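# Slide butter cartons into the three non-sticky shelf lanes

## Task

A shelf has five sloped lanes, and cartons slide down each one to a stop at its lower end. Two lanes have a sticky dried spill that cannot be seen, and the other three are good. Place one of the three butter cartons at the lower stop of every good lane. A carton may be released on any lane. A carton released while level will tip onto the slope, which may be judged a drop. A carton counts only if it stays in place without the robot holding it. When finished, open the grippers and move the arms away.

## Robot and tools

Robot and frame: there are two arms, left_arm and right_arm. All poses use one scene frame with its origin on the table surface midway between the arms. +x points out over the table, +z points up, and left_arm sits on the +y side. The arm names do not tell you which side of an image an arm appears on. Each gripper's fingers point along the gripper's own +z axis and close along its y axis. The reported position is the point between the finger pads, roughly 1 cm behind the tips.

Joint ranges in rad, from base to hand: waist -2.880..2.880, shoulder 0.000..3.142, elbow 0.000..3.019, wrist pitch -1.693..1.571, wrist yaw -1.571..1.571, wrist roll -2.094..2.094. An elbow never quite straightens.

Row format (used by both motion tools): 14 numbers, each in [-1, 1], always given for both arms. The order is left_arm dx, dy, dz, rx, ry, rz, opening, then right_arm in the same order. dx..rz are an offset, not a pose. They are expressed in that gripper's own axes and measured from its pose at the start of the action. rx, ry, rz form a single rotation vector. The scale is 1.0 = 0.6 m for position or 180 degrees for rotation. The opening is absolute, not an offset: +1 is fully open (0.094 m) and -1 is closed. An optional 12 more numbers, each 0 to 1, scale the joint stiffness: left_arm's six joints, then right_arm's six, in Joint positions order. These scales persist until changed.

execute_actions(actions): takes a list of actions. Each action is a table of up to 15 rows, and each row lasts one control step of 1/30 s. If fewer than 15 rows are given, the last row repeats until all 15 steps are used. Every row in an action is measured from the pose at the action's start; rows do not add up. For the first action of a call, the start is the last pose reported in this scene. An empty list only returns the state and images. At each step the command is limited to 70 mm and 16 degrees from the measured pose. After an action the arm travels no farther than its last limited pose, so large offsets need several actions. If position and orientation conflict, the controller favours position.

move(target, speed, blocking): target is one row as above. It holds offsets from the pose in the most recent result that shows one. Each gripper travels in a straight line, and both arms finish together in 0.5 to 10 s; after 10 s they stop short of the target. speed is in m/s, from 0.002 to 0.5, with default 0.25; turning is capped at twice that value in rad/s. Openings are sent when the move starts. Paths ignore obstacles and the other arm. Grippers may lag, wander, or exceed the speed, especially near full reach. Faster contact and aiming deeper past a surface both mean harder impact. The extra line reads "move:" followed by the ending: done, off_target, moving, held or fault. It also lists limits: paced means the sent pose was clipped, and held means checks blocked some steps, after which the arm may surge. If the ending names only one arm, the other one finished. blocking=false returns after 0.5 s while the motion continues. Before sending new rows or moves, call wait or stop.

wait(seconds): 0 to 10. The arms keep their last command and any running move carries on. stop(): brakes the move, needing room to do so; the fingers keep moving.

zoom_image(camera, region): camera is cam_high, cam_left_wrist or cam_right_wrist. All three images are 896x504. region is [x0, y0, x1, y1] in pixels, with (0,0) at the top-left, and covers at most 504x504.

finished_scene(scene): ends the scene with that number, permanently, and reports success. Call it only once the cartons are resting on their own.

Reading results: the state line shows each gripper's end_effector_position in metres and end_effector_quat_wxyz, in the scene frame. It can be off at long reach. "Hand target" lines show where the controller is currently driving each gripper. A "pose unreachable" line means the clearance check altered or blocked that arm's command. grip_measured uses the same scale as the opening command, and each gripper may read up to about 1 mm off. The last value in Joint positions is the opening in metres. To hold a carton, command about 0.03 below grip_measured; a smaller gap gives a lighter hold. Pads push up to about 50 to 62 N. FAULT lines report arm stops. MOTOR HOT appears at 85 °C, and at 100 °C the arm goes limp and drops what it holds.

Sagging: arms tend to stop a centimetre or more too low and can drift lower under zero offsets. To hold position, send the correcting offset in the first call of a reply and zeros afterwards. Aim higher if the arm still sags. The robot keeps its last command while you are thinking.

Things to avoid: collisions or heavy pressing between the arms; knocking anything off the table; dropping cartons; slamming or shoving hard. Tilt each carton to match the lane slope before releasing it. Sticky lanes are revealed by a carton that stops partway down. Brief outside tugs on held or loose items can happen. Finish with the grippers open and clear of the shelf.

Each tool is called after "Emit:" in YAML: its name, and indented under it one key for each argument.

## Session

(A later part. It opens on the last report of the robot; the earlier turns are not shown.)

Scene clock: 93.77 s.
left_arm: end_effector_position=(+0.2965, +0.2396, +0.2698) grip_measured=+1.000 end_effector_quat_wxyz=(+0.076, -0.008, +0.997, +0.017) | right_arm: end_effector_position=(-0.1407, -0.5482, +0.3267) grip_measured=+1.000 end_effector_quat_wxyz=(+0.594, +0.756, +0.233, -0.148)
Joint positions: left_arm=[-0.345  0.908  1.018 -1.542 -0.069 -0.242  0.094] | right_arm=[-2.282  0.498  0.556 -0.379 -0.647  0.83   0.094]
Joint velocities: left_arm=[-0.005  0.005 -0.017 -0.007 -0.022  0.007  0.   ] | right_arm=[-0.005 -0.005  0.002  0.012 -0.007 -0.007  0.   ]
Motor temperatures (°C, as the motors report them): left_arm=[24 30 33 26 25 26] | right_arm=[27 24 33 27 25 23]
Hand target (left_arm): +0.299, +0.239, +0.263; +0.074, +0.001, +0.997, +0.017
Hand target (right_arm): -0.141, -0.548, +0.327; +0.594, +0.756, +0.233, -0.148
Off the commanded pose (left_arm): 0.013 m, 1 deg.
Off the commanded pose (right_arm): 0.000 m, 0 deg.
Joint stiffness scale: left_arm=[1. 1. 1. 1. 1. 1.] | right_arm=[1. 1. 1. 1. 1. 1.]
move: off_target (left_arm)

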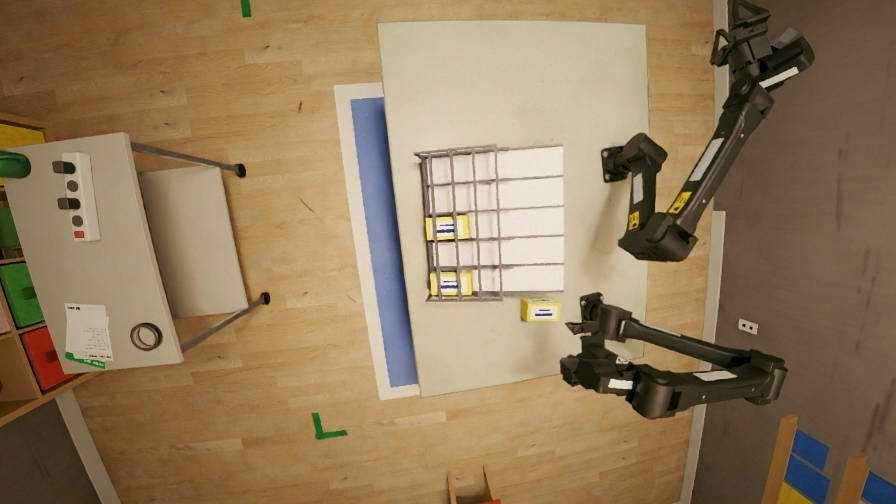

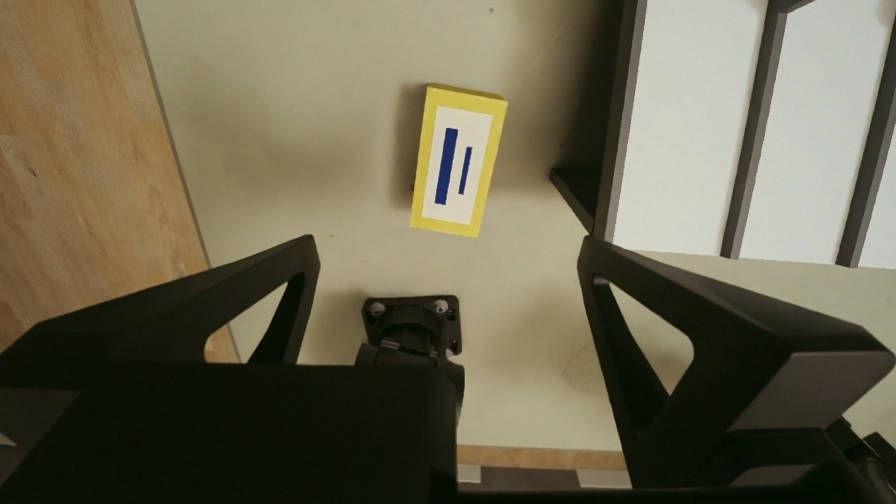

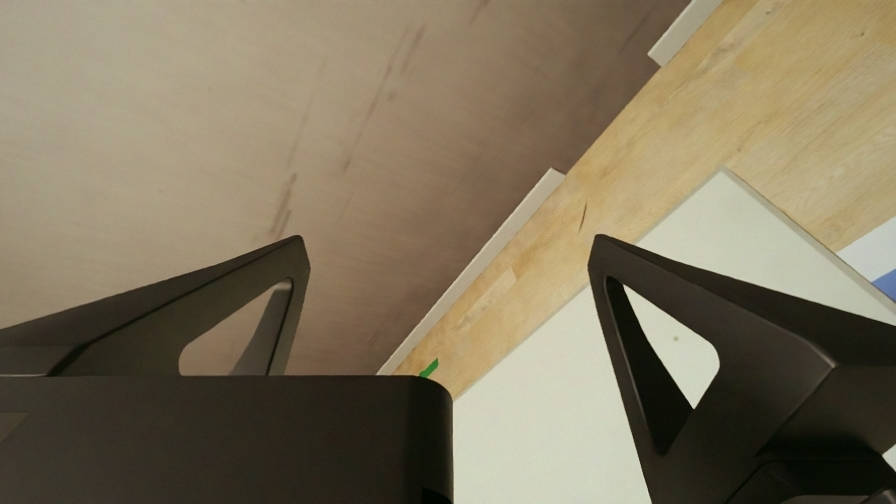

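Emit:
move:
  target: [0.03,-0.02,0.23,0.012,0,0,1,0,0,0,0,0,0,1]
  speed: 0.15

Scene clock: 97.40 s.
left_arm: end_effector_position=(+0.2971, +0.2335, +0.1348) grip_measured=+1.000 end_effector_quat_wxyz=(+0.073, -0.005, +0.997, +0.001) | right_arm: end_effector_position=(-0.1407, -0.5482, +0.3267) grip_measured=+1.000 end_effector_quat_wxyz=(+0.594, +0.756, +0.233, -0.148)
Joint positions: left_arm=[-0.345  0.942  0.681 -1.167 -0.036 -0.239  0.094] | right_arm=[-2.282  0.498  0.556 -0.379 -0.647  0.83   0.094]
Joint velocities: left_arm=[-0.005  0.015  0.002 -0.007 -0.007 -0.007  0.   ] | right_arm=[-0.005 -0.005 -0.002 -0.007  0.051 -0.051  0.   ]
Motor temperatures (°C, as the motors report them): left_arm=[24 29 33 26 25 26] | right_arm=[27 24 34 27 25 23]
Hand target (left_arm): +0.298, +0.232, +0.130; +0.076, -0.006, +0.997, -0.002
Hand target (right_arm): -0.141, -0.548, +0.327; +0.594, +0.756, +0.233, -0.148
Off the commanded pose (left_arm): 0.005 m, 0 deg.
Off the commanded pose (right_arm): 0.000 m, 0 deg.
Joint stiffness scale: left_arm=[1. 1. 1. 1. 1. 1.] | right_arm=[1. 1. 1. 1. 1. 1.]
move: done

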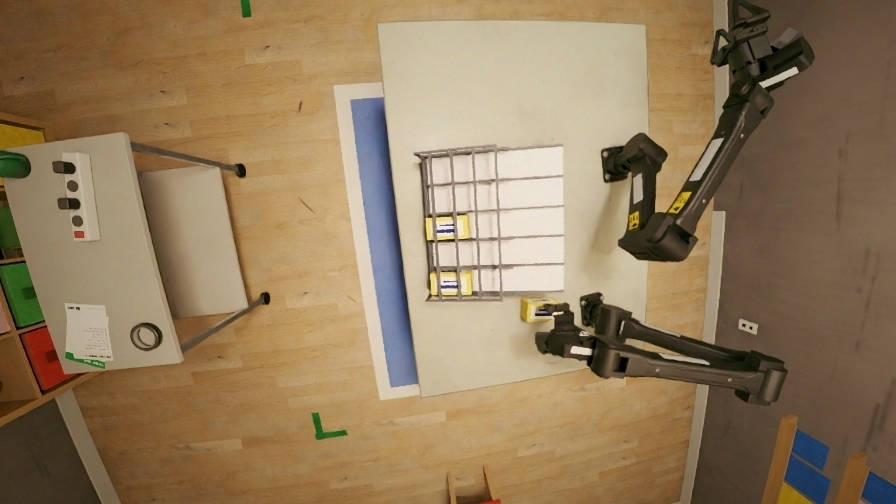

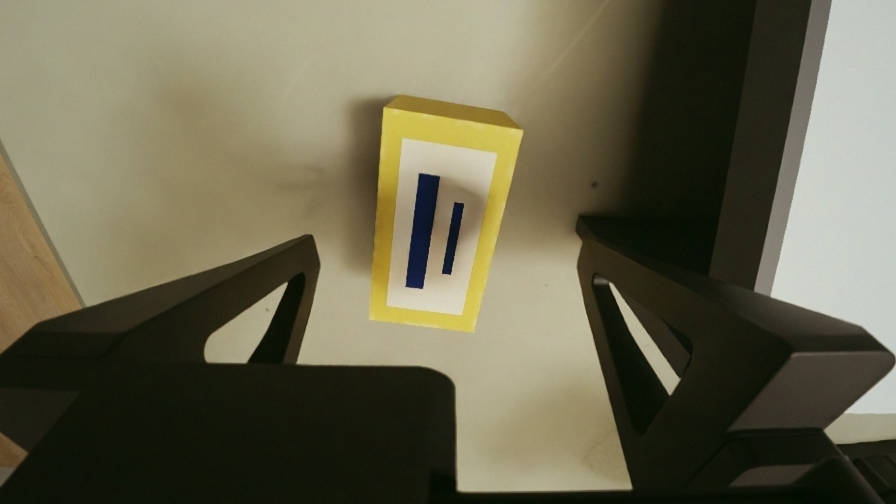

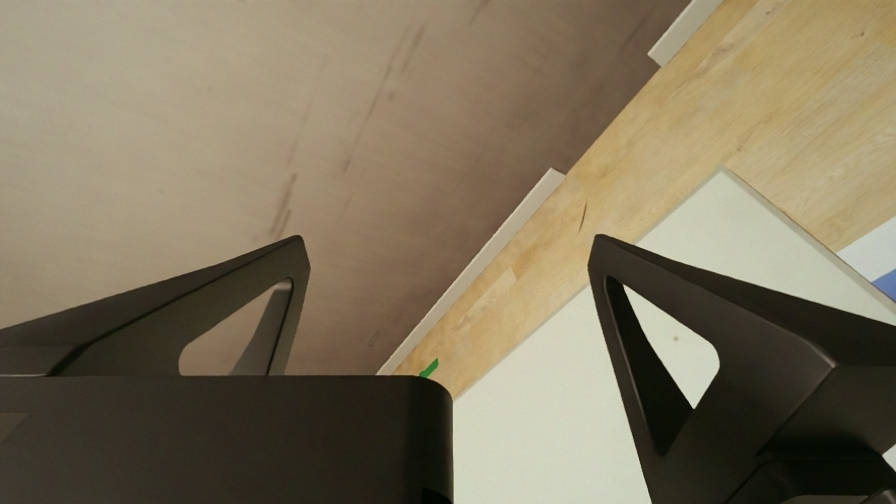

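Emit:
move:
  target: [0.015,0.004,0.145,0,0,0,1,0,0,0,0,0,0,1]
  speed: 0.08

Emit:
move:
  target: [0,0,0,0,0,0,0.1,0,0,0,0,0,0,1]

Emit:
move:
  target: [-0.05,0,-0.39,0,-0.015,0,0.1,0,0,0,0,0,0,1]
  speed: 0.18

Scene clock: 105.90 s.
left_arm: end_effector_position=(+0.3002, +0.2328, +0.0523) grip_measured=+1.000 end_effector_quat_wxyz=(+0.073, -0.005, +0.997, +0.001) | right_arm: end_effector_position=(-0.1407, -0.5482, +0.3267) grip_measured=+1.000 end_effector_quat_wxyz=(+0.594, +0.756, +0.233, -0.148)
Joint positions: left_arm=[-0.345  1.075  0.523 -0.877 -0.036 -0.239  0.094] | right_arm=[-2.282  0.498  0.556 -0.379 -0.647  0.83   0.094]
Joint velocities: left_arm=[-0.005 -0.005 -0.007  0.022 -0.007 -0.051  0.   ] | right_arm=[ 0.005  0.005  0.007 -0.007 -0.022 -0.037  0.   ]
Motor temperatures (°C, as the motors report them): left_arm=[24 29 32 26 25 26] | right_arm=[27 24 34 27 25 23]
Hand target (left_arm): +0.300, +0.236, +0.047; +0.073, -0.005, +0.997, +0.001
Hand target (right_arm): -0.141, -0.548, +0.327; +0.594, +0.756, +0.233, -0.148
Off the commanded pose (left_arm): 0.006 m, 0 deg.
Off the commanded pose (right_arm): 0.000 m, 0 deg.
Joint stiffness scale: left_arm=[1. 1. 1. 1. 1. 1.] | right_arm=[1. 1. 1. 1. 1. 1.]
move: done

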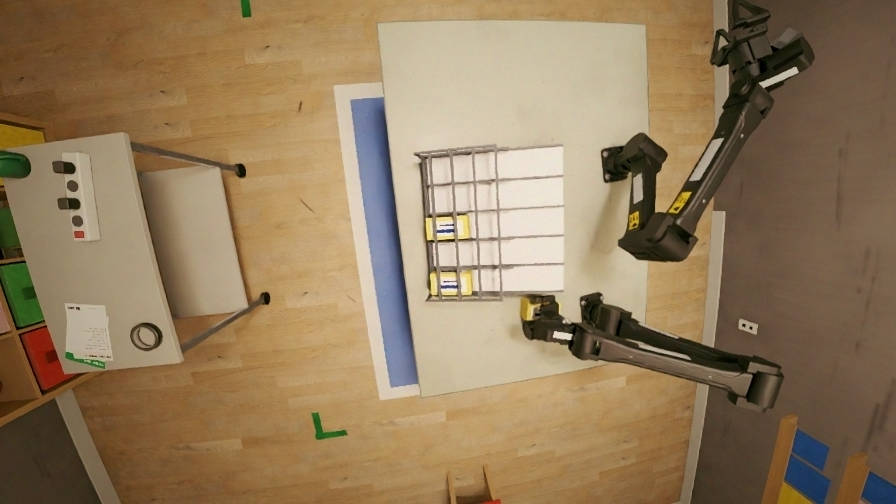

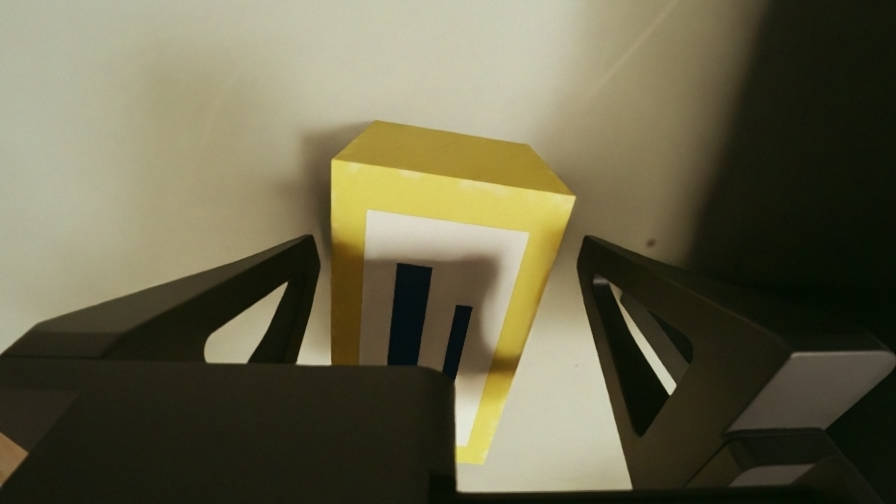

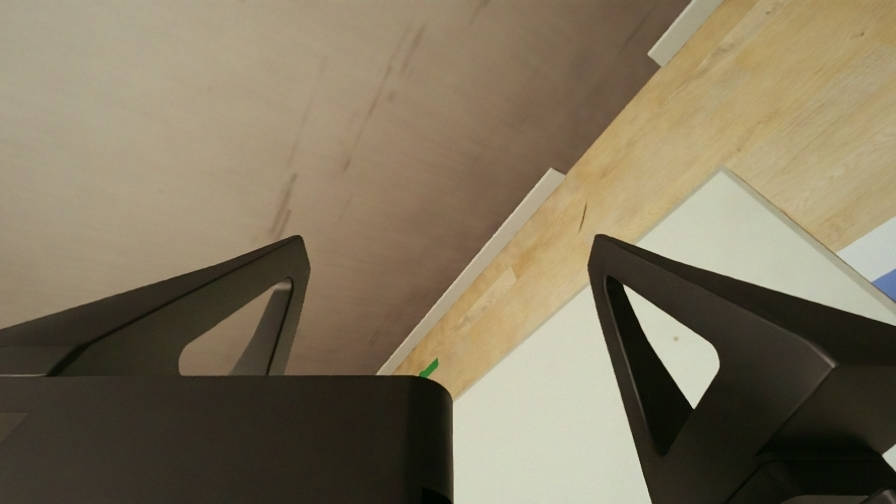

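Scene clock: 106.40 s.
left_arm: end_effector_position=(+0.3002, +0.2330, +0.0523) grip_measured=+0.383 end_effector_quat_wxyz=(+0.073, -0.006, +0.997, +0.001) | right_arm: end_effector_position=(-0.1407, -0.5482, +0.3267) grip_measured=+1.000 end_effector_quat_wxyz=(+0.594, +0.756, +0.233, -0.148)
Joint positions: left_arm=[-0.345  1.075  0.523 -0.877 -0.036 -0.24   0.065] | right_arm=[-2.282  0.498  0.556 -0.379 -0.647  0.83   0.094]
Joint velocities: left_arm=[-0.005 -0.005 -0.007 -0.002 -0.037 -0.007  0.001] | right_arm=[-0.015 -0.005  0.002 -0.007  0.037  0.022  0.   ]
Motor temperatures (°C, as the motors report them): left_arm=[24 29 32 26 25 26] | right_arm=[27 24 34 27 25 23]
Hand target (left_arm): +0.300, +0.233, +0.052; +0.073, -0.005, +0.997, +0.001
Hand target (right_arm): -0.141, -0.548, +0.327; +0.594, +0.756, +0.233, -0.148
Off the commanded pose (left_arm): 0.000 m, 0 deg.
Off the commanded pose (right_arm): 0.000 m, 0 deg.
Joint stiffness scale: left_arm=[1. 1. 1. 1. 1. 1.] | right_arm=[1. 1. 1. 1. 1. 1.]
move: done

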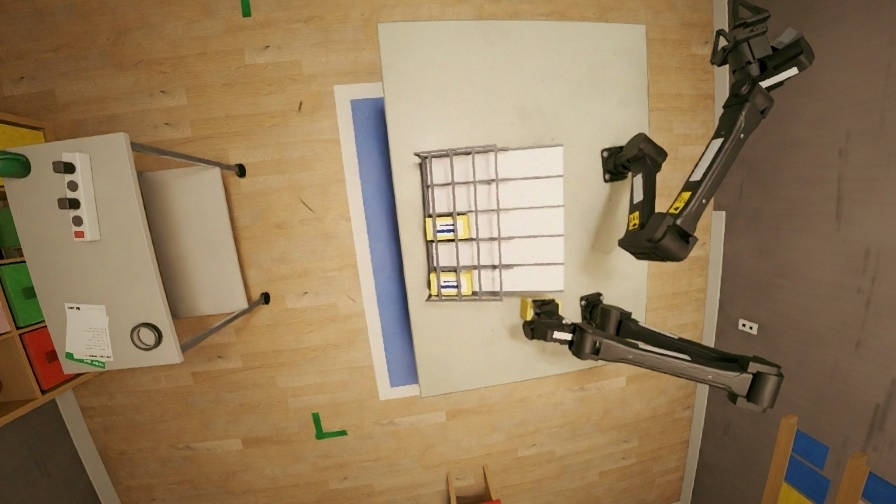

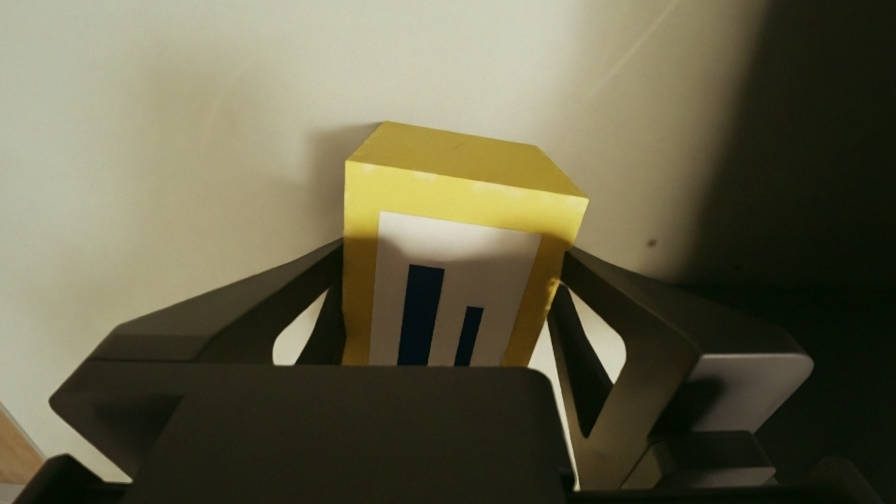

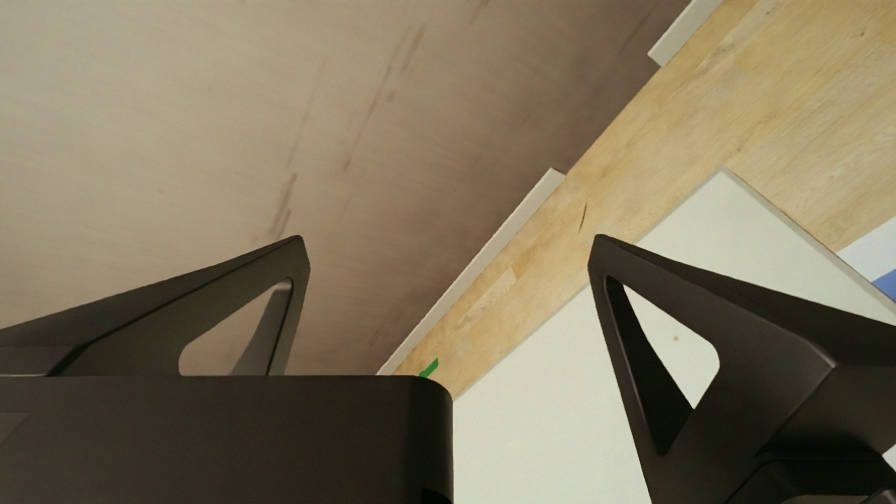

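Scene clock: 108.13 s.
left_arm: end_effector_position=(+0.2894, +0.2371, +0.2590) grip_measured=+0.383 end_effector_quat_wxyz=(+0.069, -0.006, +0.998, +0.007) | right_arm: end_effector_position=(-0.1407, -0.5482, +0.3267) grip_measured=+1.000 end_effector_quat_wxyz=(+0.594, +0.756, +0.233, -0.148)
Joint positions: left_arm=[-0.345  0.892  0.983 -1.53  -0.045 -0.24   0.065] | right_arm=[-2.282  0.498  0.556 -0.379 -0.647  0.83   0.094]
Joint velocities: left_arm=[-0.005 -0.015  0.012 -0.007  0.022 -0.022 -0.   ] | right_arm=[-0.005 -0.015  0.002 -0.007 -0.037 -0.037  0.   ]
Motor temperatures (°C, as the motors report them): left_arm=[24 29 33 26 25 26] | right_arm=[27 24 34 27 25 23]
Hand target (left_arm): +0.297, +0.234, +0.288; +0.096, -0.006, +0.995, +0.001
Hand target (right_arm): -0.141, -0.548, +0.327; +0.594, +0.756, +0.233, -0.148
Off the commanded pose (left_arm): 0.030 m, 3 deg.
Off the commanded pose (right_arm): 0.000 m, 0 deg.
Joint stiffness scale: left_arm=[1. 1. 1. 1. 1. 1.] | right_arm=[1. 1. 1. 1. 1. 1.]
move: off_target (left_arm)

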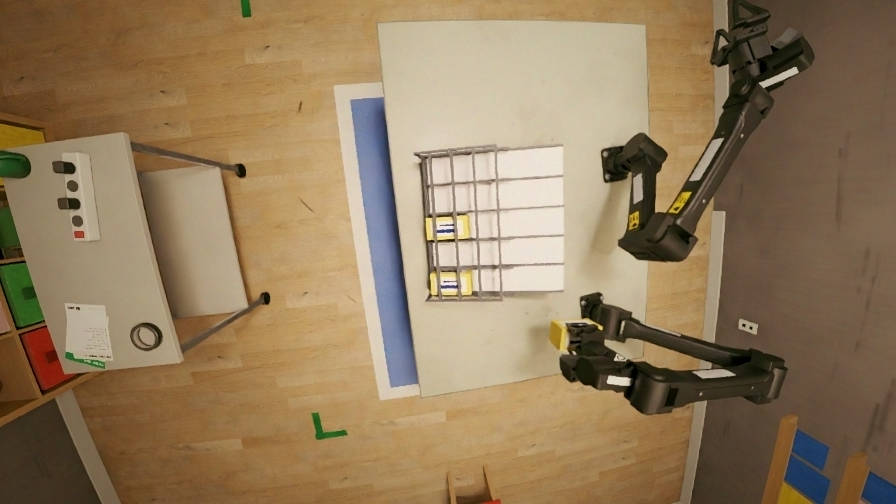

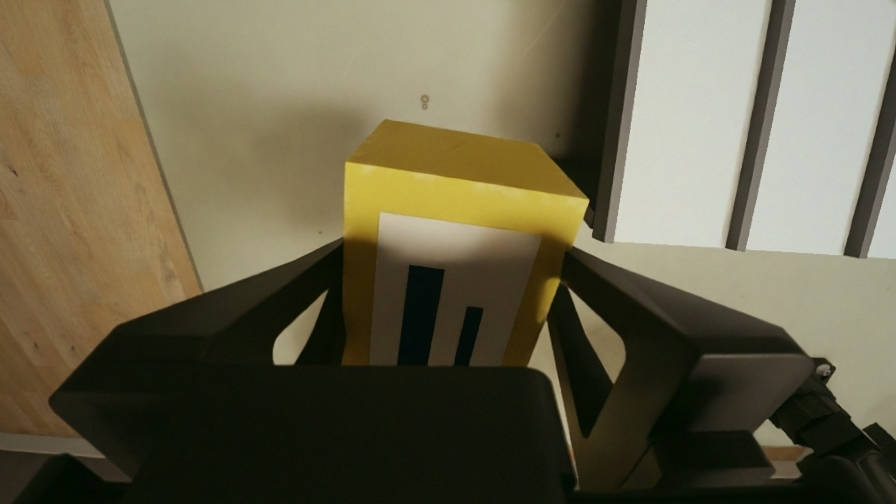

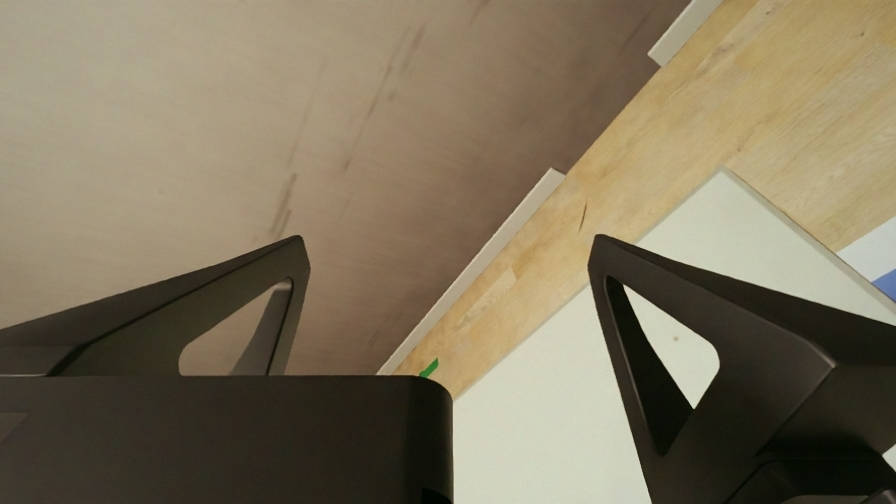

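Emit:
move:
  target: [-0.08,-0.69,-0.01,0.01,0.088,-0.03,0.1,0,0,0,0,0,0,1]
  speed: 0.2

Scene clock: 113.50 s.
left_arm: end_effector_position=(+0.3358, -0.1682, +0.2294) grip_measured=+0.383 end_effector_quat_wxyz=(-0.082, -0.047, +0.995, +0.010) | right_arm: end_effector_position=(-0.1407, -0.5482, +0.3267) grip_measured=+1.000 end_effector_quat_wxyz=(+0.594, +0.756, +0.233, -0.148)
Joint positions: left_arm=[-1.075  1.828  1.81  -1.658  0.128 -1.048  0.065] | right_arm=[-2.282  0.498  0.556 -0.379 -0.647  0.83   0.094]
Joint velocities: left_arm=[-0.015 -0.005 -0.007 -0.002  0.037 -0.125  0.   ] | right_arm=[-0.005 -0.015 -0.002 -0.007 -0.022 -0.007  0.   ]
Motor temperatures (°C, as the motors report them): left_arm=[24 29 35 26 25 26] | right_arm=[27 24 34 27 25 23]
Hand target (left_arm): +0.339, -0.178, +0.263; -0.068, -0.052, +0.996, -0.017
Hand target (right_arm): -0.141, -0.548, +0.327; +0.594, +0.756, +0.233, -0.148
Off the commanded pose (left_arm): 0.038 m, 3 deg.
Off the commanded pose (right_arm): 0.000 m, 0 deg.
Joint stiffness scale: left_arm=[1. 1. 1. 1. 1. 1.] | right_arm=[1. 1. 1. 1. 1. 1.]
move: off_target (left_arm)

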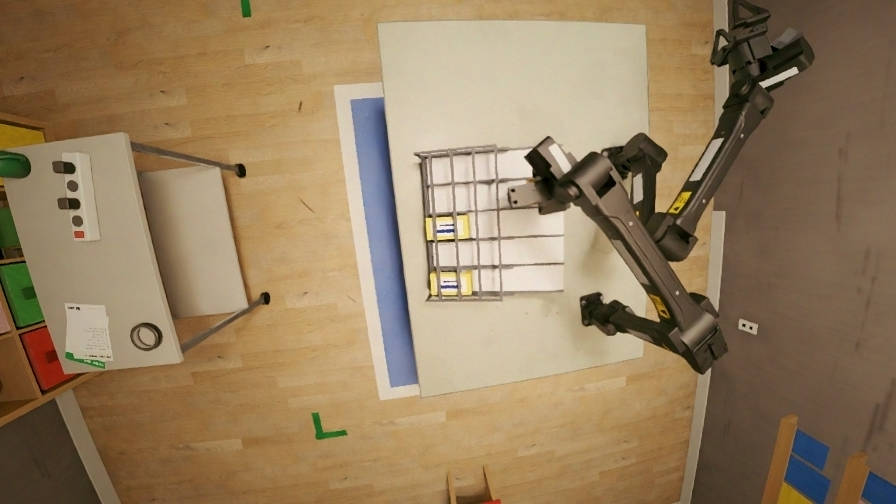

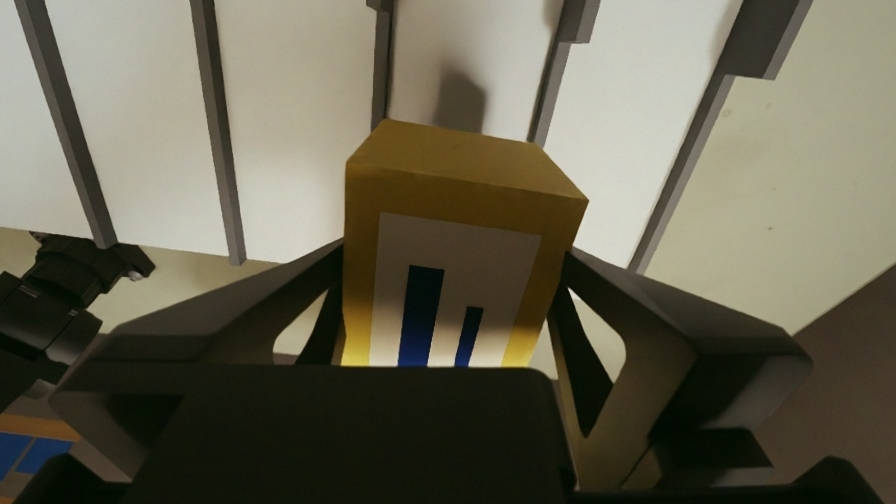

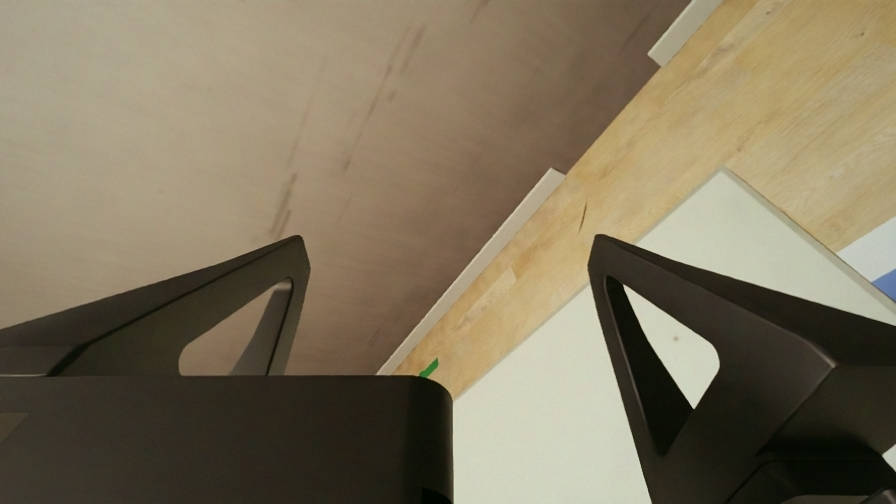

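Emit:
move:
  target: [-0.015,0.0,0.065,0.008,0,0,0.1,0,0,0,0,0,0,1]
  speed: 0.05

Scene clock: 115.97 s.
left_arm: end_effector_position=(+0.3334, -0.1659, +0.1857) grip_measured=+0.383 end_effector_quat_wxyz=(-0.084, -0.047, +0.995, +0.009) | right_arm: end_effector_position=(-0.1407, -0.5482, +0.3267) grip_measured=+1.000 end_effector_quat_wxyz=(+0.594, +0.756, +0.233, -0.148)
Joint positions: left_arm=[-1.075  1.828  1.695 -1.543  0.131 -1.049  0.065] | right_arm=[-2.282  0.498  0.556 -0.379 -0.647  0.83   0.094]
Joint velocities: left_arm=[ 0.005 -0.015 -0.002  0.007 -0.007  0.022 -0.001] | right_arm=[-0.015 -0.005 -0.002  0.002 -0.007 -0.037  0.   ]
Motor temperatures (°C, as the motors report them): left_arm=[24 29 35 26 25 26] | right_arm=[27 24 34 27 25 23]
Hand target (left_arm): +0.338, -0.167, +0.190; -0.081, -0.048, +0.996, -0.002
Hand target (right_arm): -0.141, -0.548, +0.327; +0.594, +0.756, +0.233, -0.148
Off the commanded pose (left_arm): 0.006 m, 1 deg.
Off the commanded pose (right_arm): 0.000 m, 0 deg.
Joint stiffness scale: left_arm=[1. 1. 1. 1. 1. 1.] | right_arm=[1. 1. 1. 1. 1. 1.]
move: done

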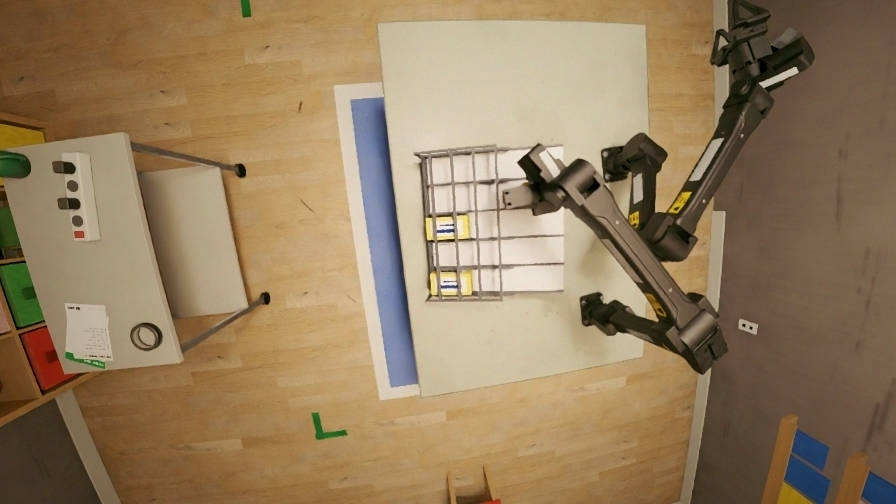

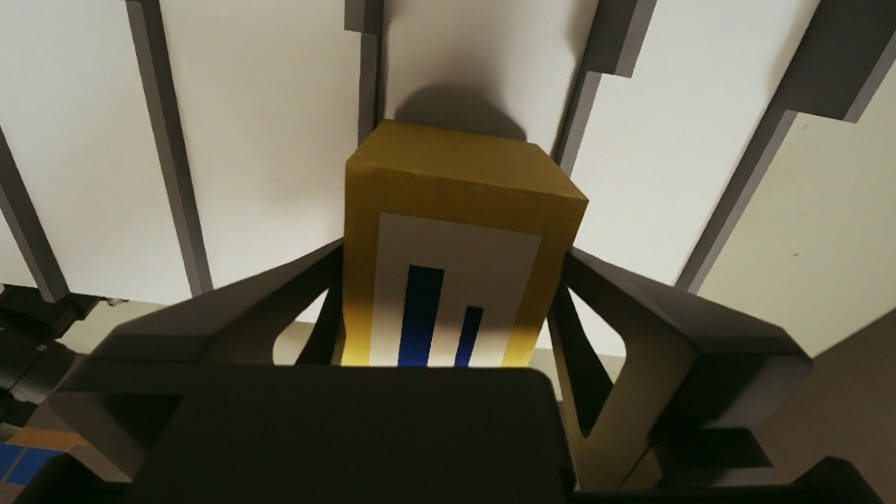

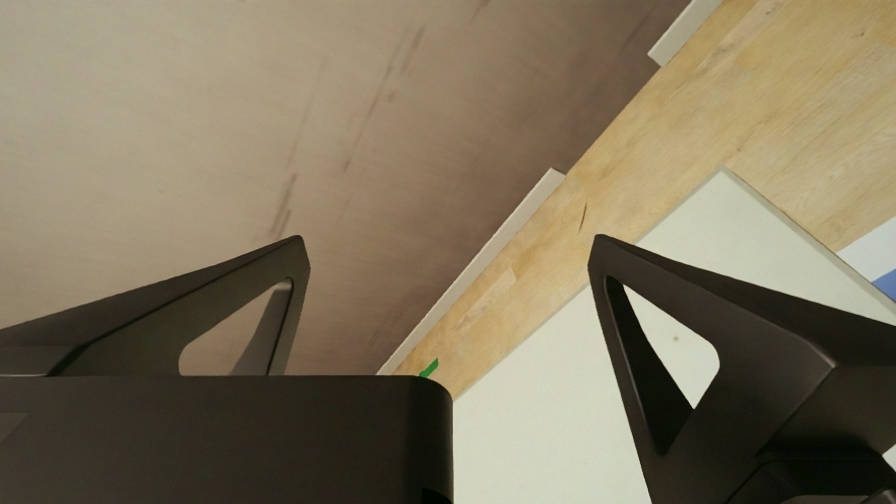

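Emit:
move:
  target: [-0.005,-0.01,0.02,0.01,0,0,0.1,0,0,0,0,0,0,1]
  speed: 0.03

Emit:
move:
  target: [0,0,0,0,0,0,0.7,0,0,0,0,0,0,1]

Emit:
wait:
  seconds: 1

Scene clock: 125.60 s.
left_arm: end_effector_position=(+0.3342, -0.1692, +0.1758) grip_measured=+0.383 end_effector_quat_wxyz=(-0.082, -0.047, +0.996, -0.000) | right_arm: end_effector_position=(-0.1407, -0.5482, +0.3267) grip_measured=+1.000 end_effector_quat_wxyz=(+0.594, +0.756, +0.233, -0.148)
Joint positions: left_arm=[-1.075  1.829  1.67  -1.5    0.138 -1.049  0.065] | right_arm=[-2.282  0.498  0.556 -0.379 -0.647  0.83   0.094]
Joint velocities: left_arm=[-0.005 -0.015  0.002 -0.002 -0.051  0.022 -0.001] | right_arm=[-0.005  0.005 -0.002 -0.002 -0.007 -0.051  0.   ]
Motor temperatures (°C, as the motors report them): left_arm=[24 30 34 26 25 26] | right_arm=[27 24 34 27 25 23]
Hand target (left_arm): +0.335, -0.171, +0.173; -0.083, -0.049, +0.995, -0.006
Hand target (right_arm): -0.141, -0.548, +0.327; +0.594, +0.756, +0.233, -0.148
Off the commanded pose (left_arm): 0.004 m, 1 deg.
Off the commanded pose (right_arm): 0.000 m, 0 deg.
Joint stiffness scale: left_arm=[1. 1. 1. 1. 1. 1.] | right_arm=[1. 1. 1. 1. 1. 1.]
move: done

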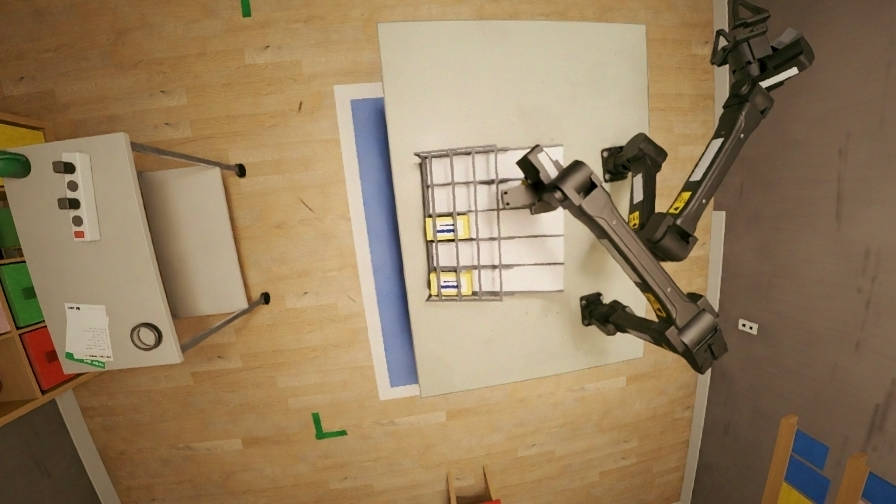

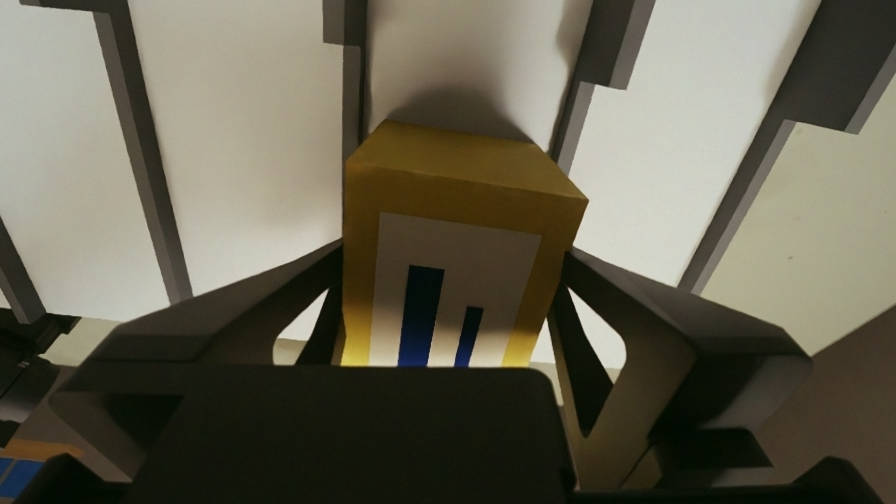

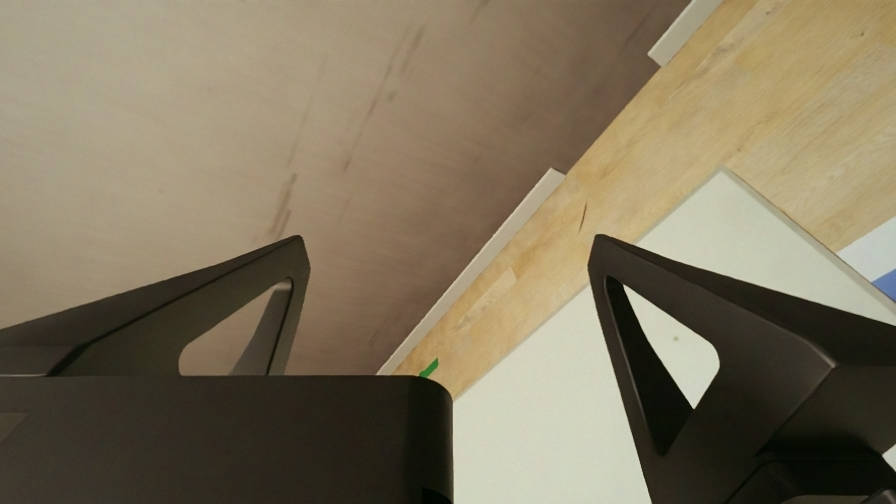

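Scene clock: 126.10 s.
left_arm: end_effector_position=(+0.3342, -0.1691, +0.1760) grip_measured=+0.698 end_effector_quat_wxyz=(-0.082, -0.047, +0.996, -0.000) | right_arm: end_effector_position=(-0.1407, -0.5482, +0.3267) grip_measured=+1.000 end_effector_quat_wxyz=(+0.594, +0.756, +0.233, -0.148)
Joint positions: left_arm=[-1.075  1.828  1.67  -1.5    0.138 -1.049  0.08 ] | right_arm=[-2.282  0.498  0.556 -0.379 -0.647  0.83   0.094]
Joint velocities: left_arm=[ 0.005  0.005 -0.002 -0.007  0.037 -0.066 -0.002] | right_arm=[-0.005 -0.005  0.002  0.012 -0.022 -0.037  0.   ]
Motor temperatures (°C, as the motors report them): left_arm=[24 30 34 26 25 26] | right_arm=[27 24 34 27 25 23]
Hand target (left_arm): +0.334, -0.169, +0.176; -0.082, -0.047, +0.996, -0.000
Hand target (right_arm): -0.141, -0.548, +0.327; +0.594, +0.756, +0.233, -0.148
Off the commanded pose (left_arm): 0.000 m, 0 deg.
Off the commanded pose (right_arm): 0.000 m, 0 deg.
Joint stiffness scale: left_arm=[1. 1. 1. 1. 1. 1.] | right_arm=[1. 1. 1. 1. 1. 1.]
move: done

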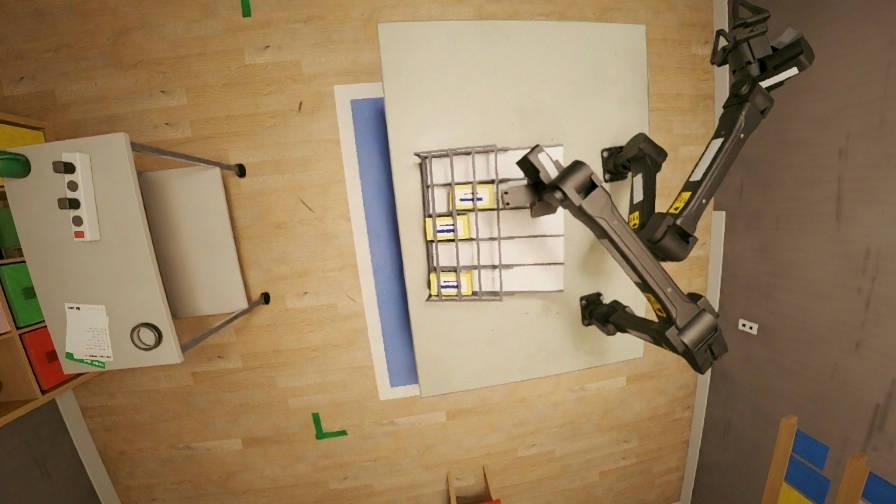

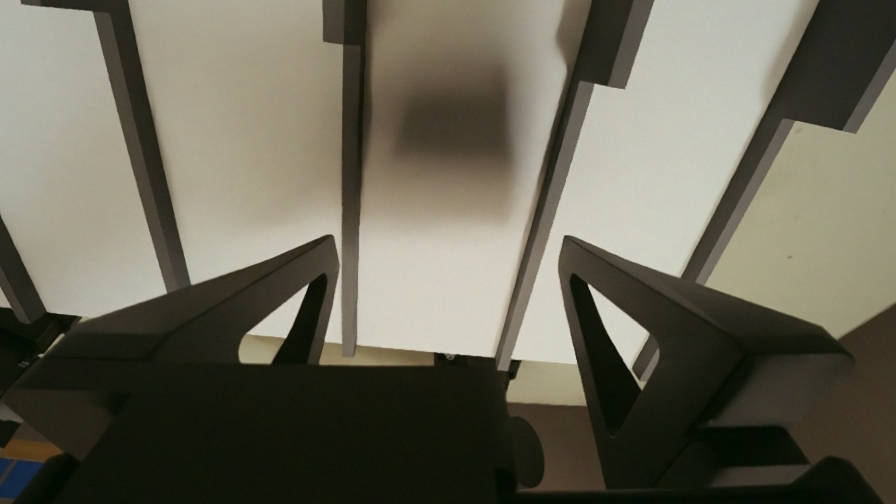

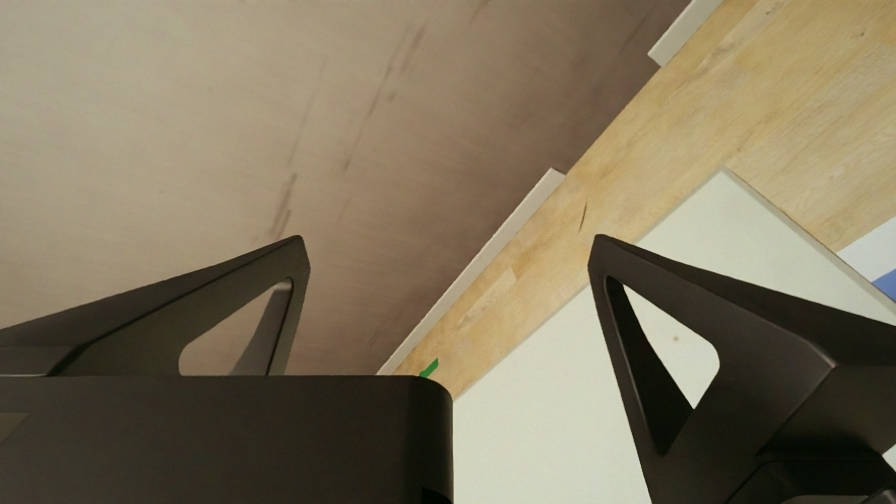

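Scene clock: 127.10 s.
left_arm: end_effector_position=(+0.3342, -0.1691, +0.1760) grip_measured=+0.698 end_effector_quat_wxyz=(-0.082, -0.047, +0.996, -0.000) | right_arm: end_effector_position=(-0.1407, -0.5482, +0.3267) grip_measured=+1.000 end_effector_quat_wxyz=(+0.594, +0.756, +0.233, -0.148)
Joint positions: left_arm=[-1.075  1.828  1.67  -1.5    0.138 -1.049  0.08 ] | right_arm=[-2.282  0.498  0.556 -0.379 -0.647  0.83   0.094]
Joint velocities: left_arm=[-0.034  0.005 -0.002 -0.022  0.051 -0.007 -0.   ] | right_arm=[-0.015 -0.005  0.007 -0.007  0.007  0.022  0.   ]
Motor temperatures (°C, as the motors report them): left_arm=[24 30 34 26 25 26] | right_arm=[27 24 34 27 25 23]
Hand target (left_arm): +0.334, -0.169, +0.176; -0.082, -0.047, +0.996, -0.000
Hand target (right_arm): -0.141, -0.548, +0.327; +0.594, +0.756, +0.233, -0.148
Off the commanded pose (left_arm): 0.000 m, 0 deg.
Off the commanded pose (right_arm): 0.000 m, 0 deg.
Joint stiffness scale: left_arm=[1. 1. 1. 1. 1. 1.] | right_arm=[1. 1. 1. 1. 1. 1.]
wait: 1.00 s; at rest by 0.17 s

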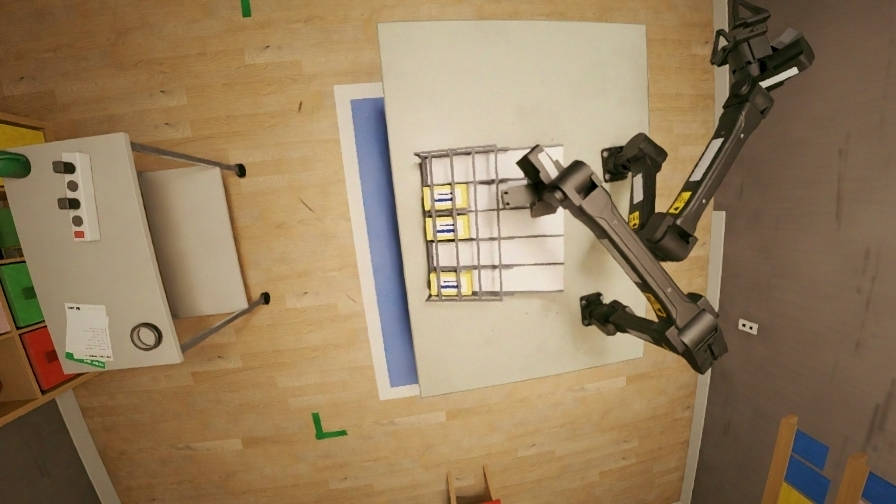

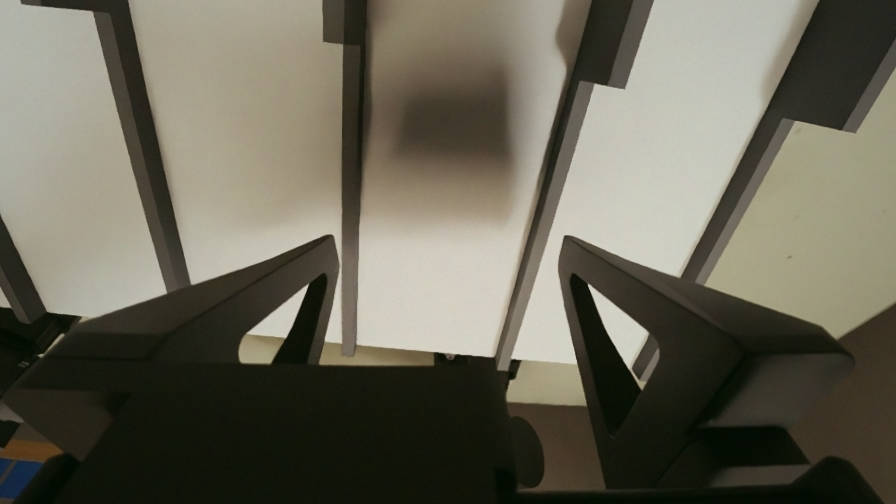

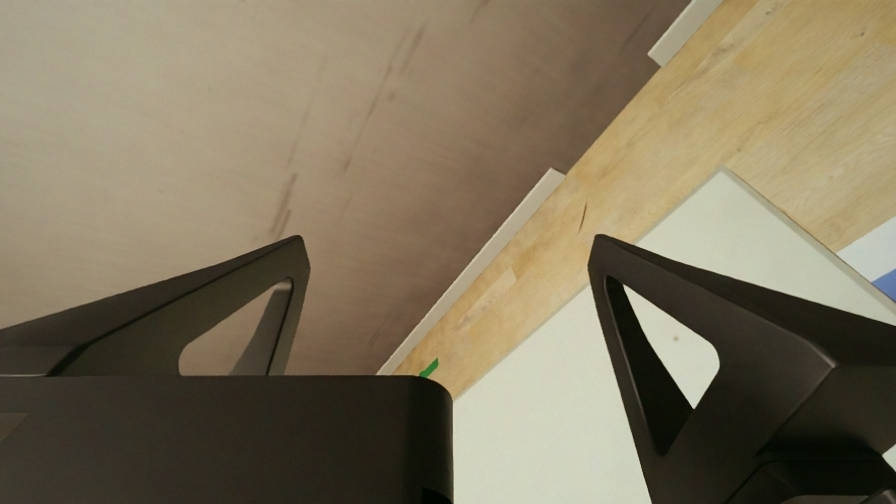

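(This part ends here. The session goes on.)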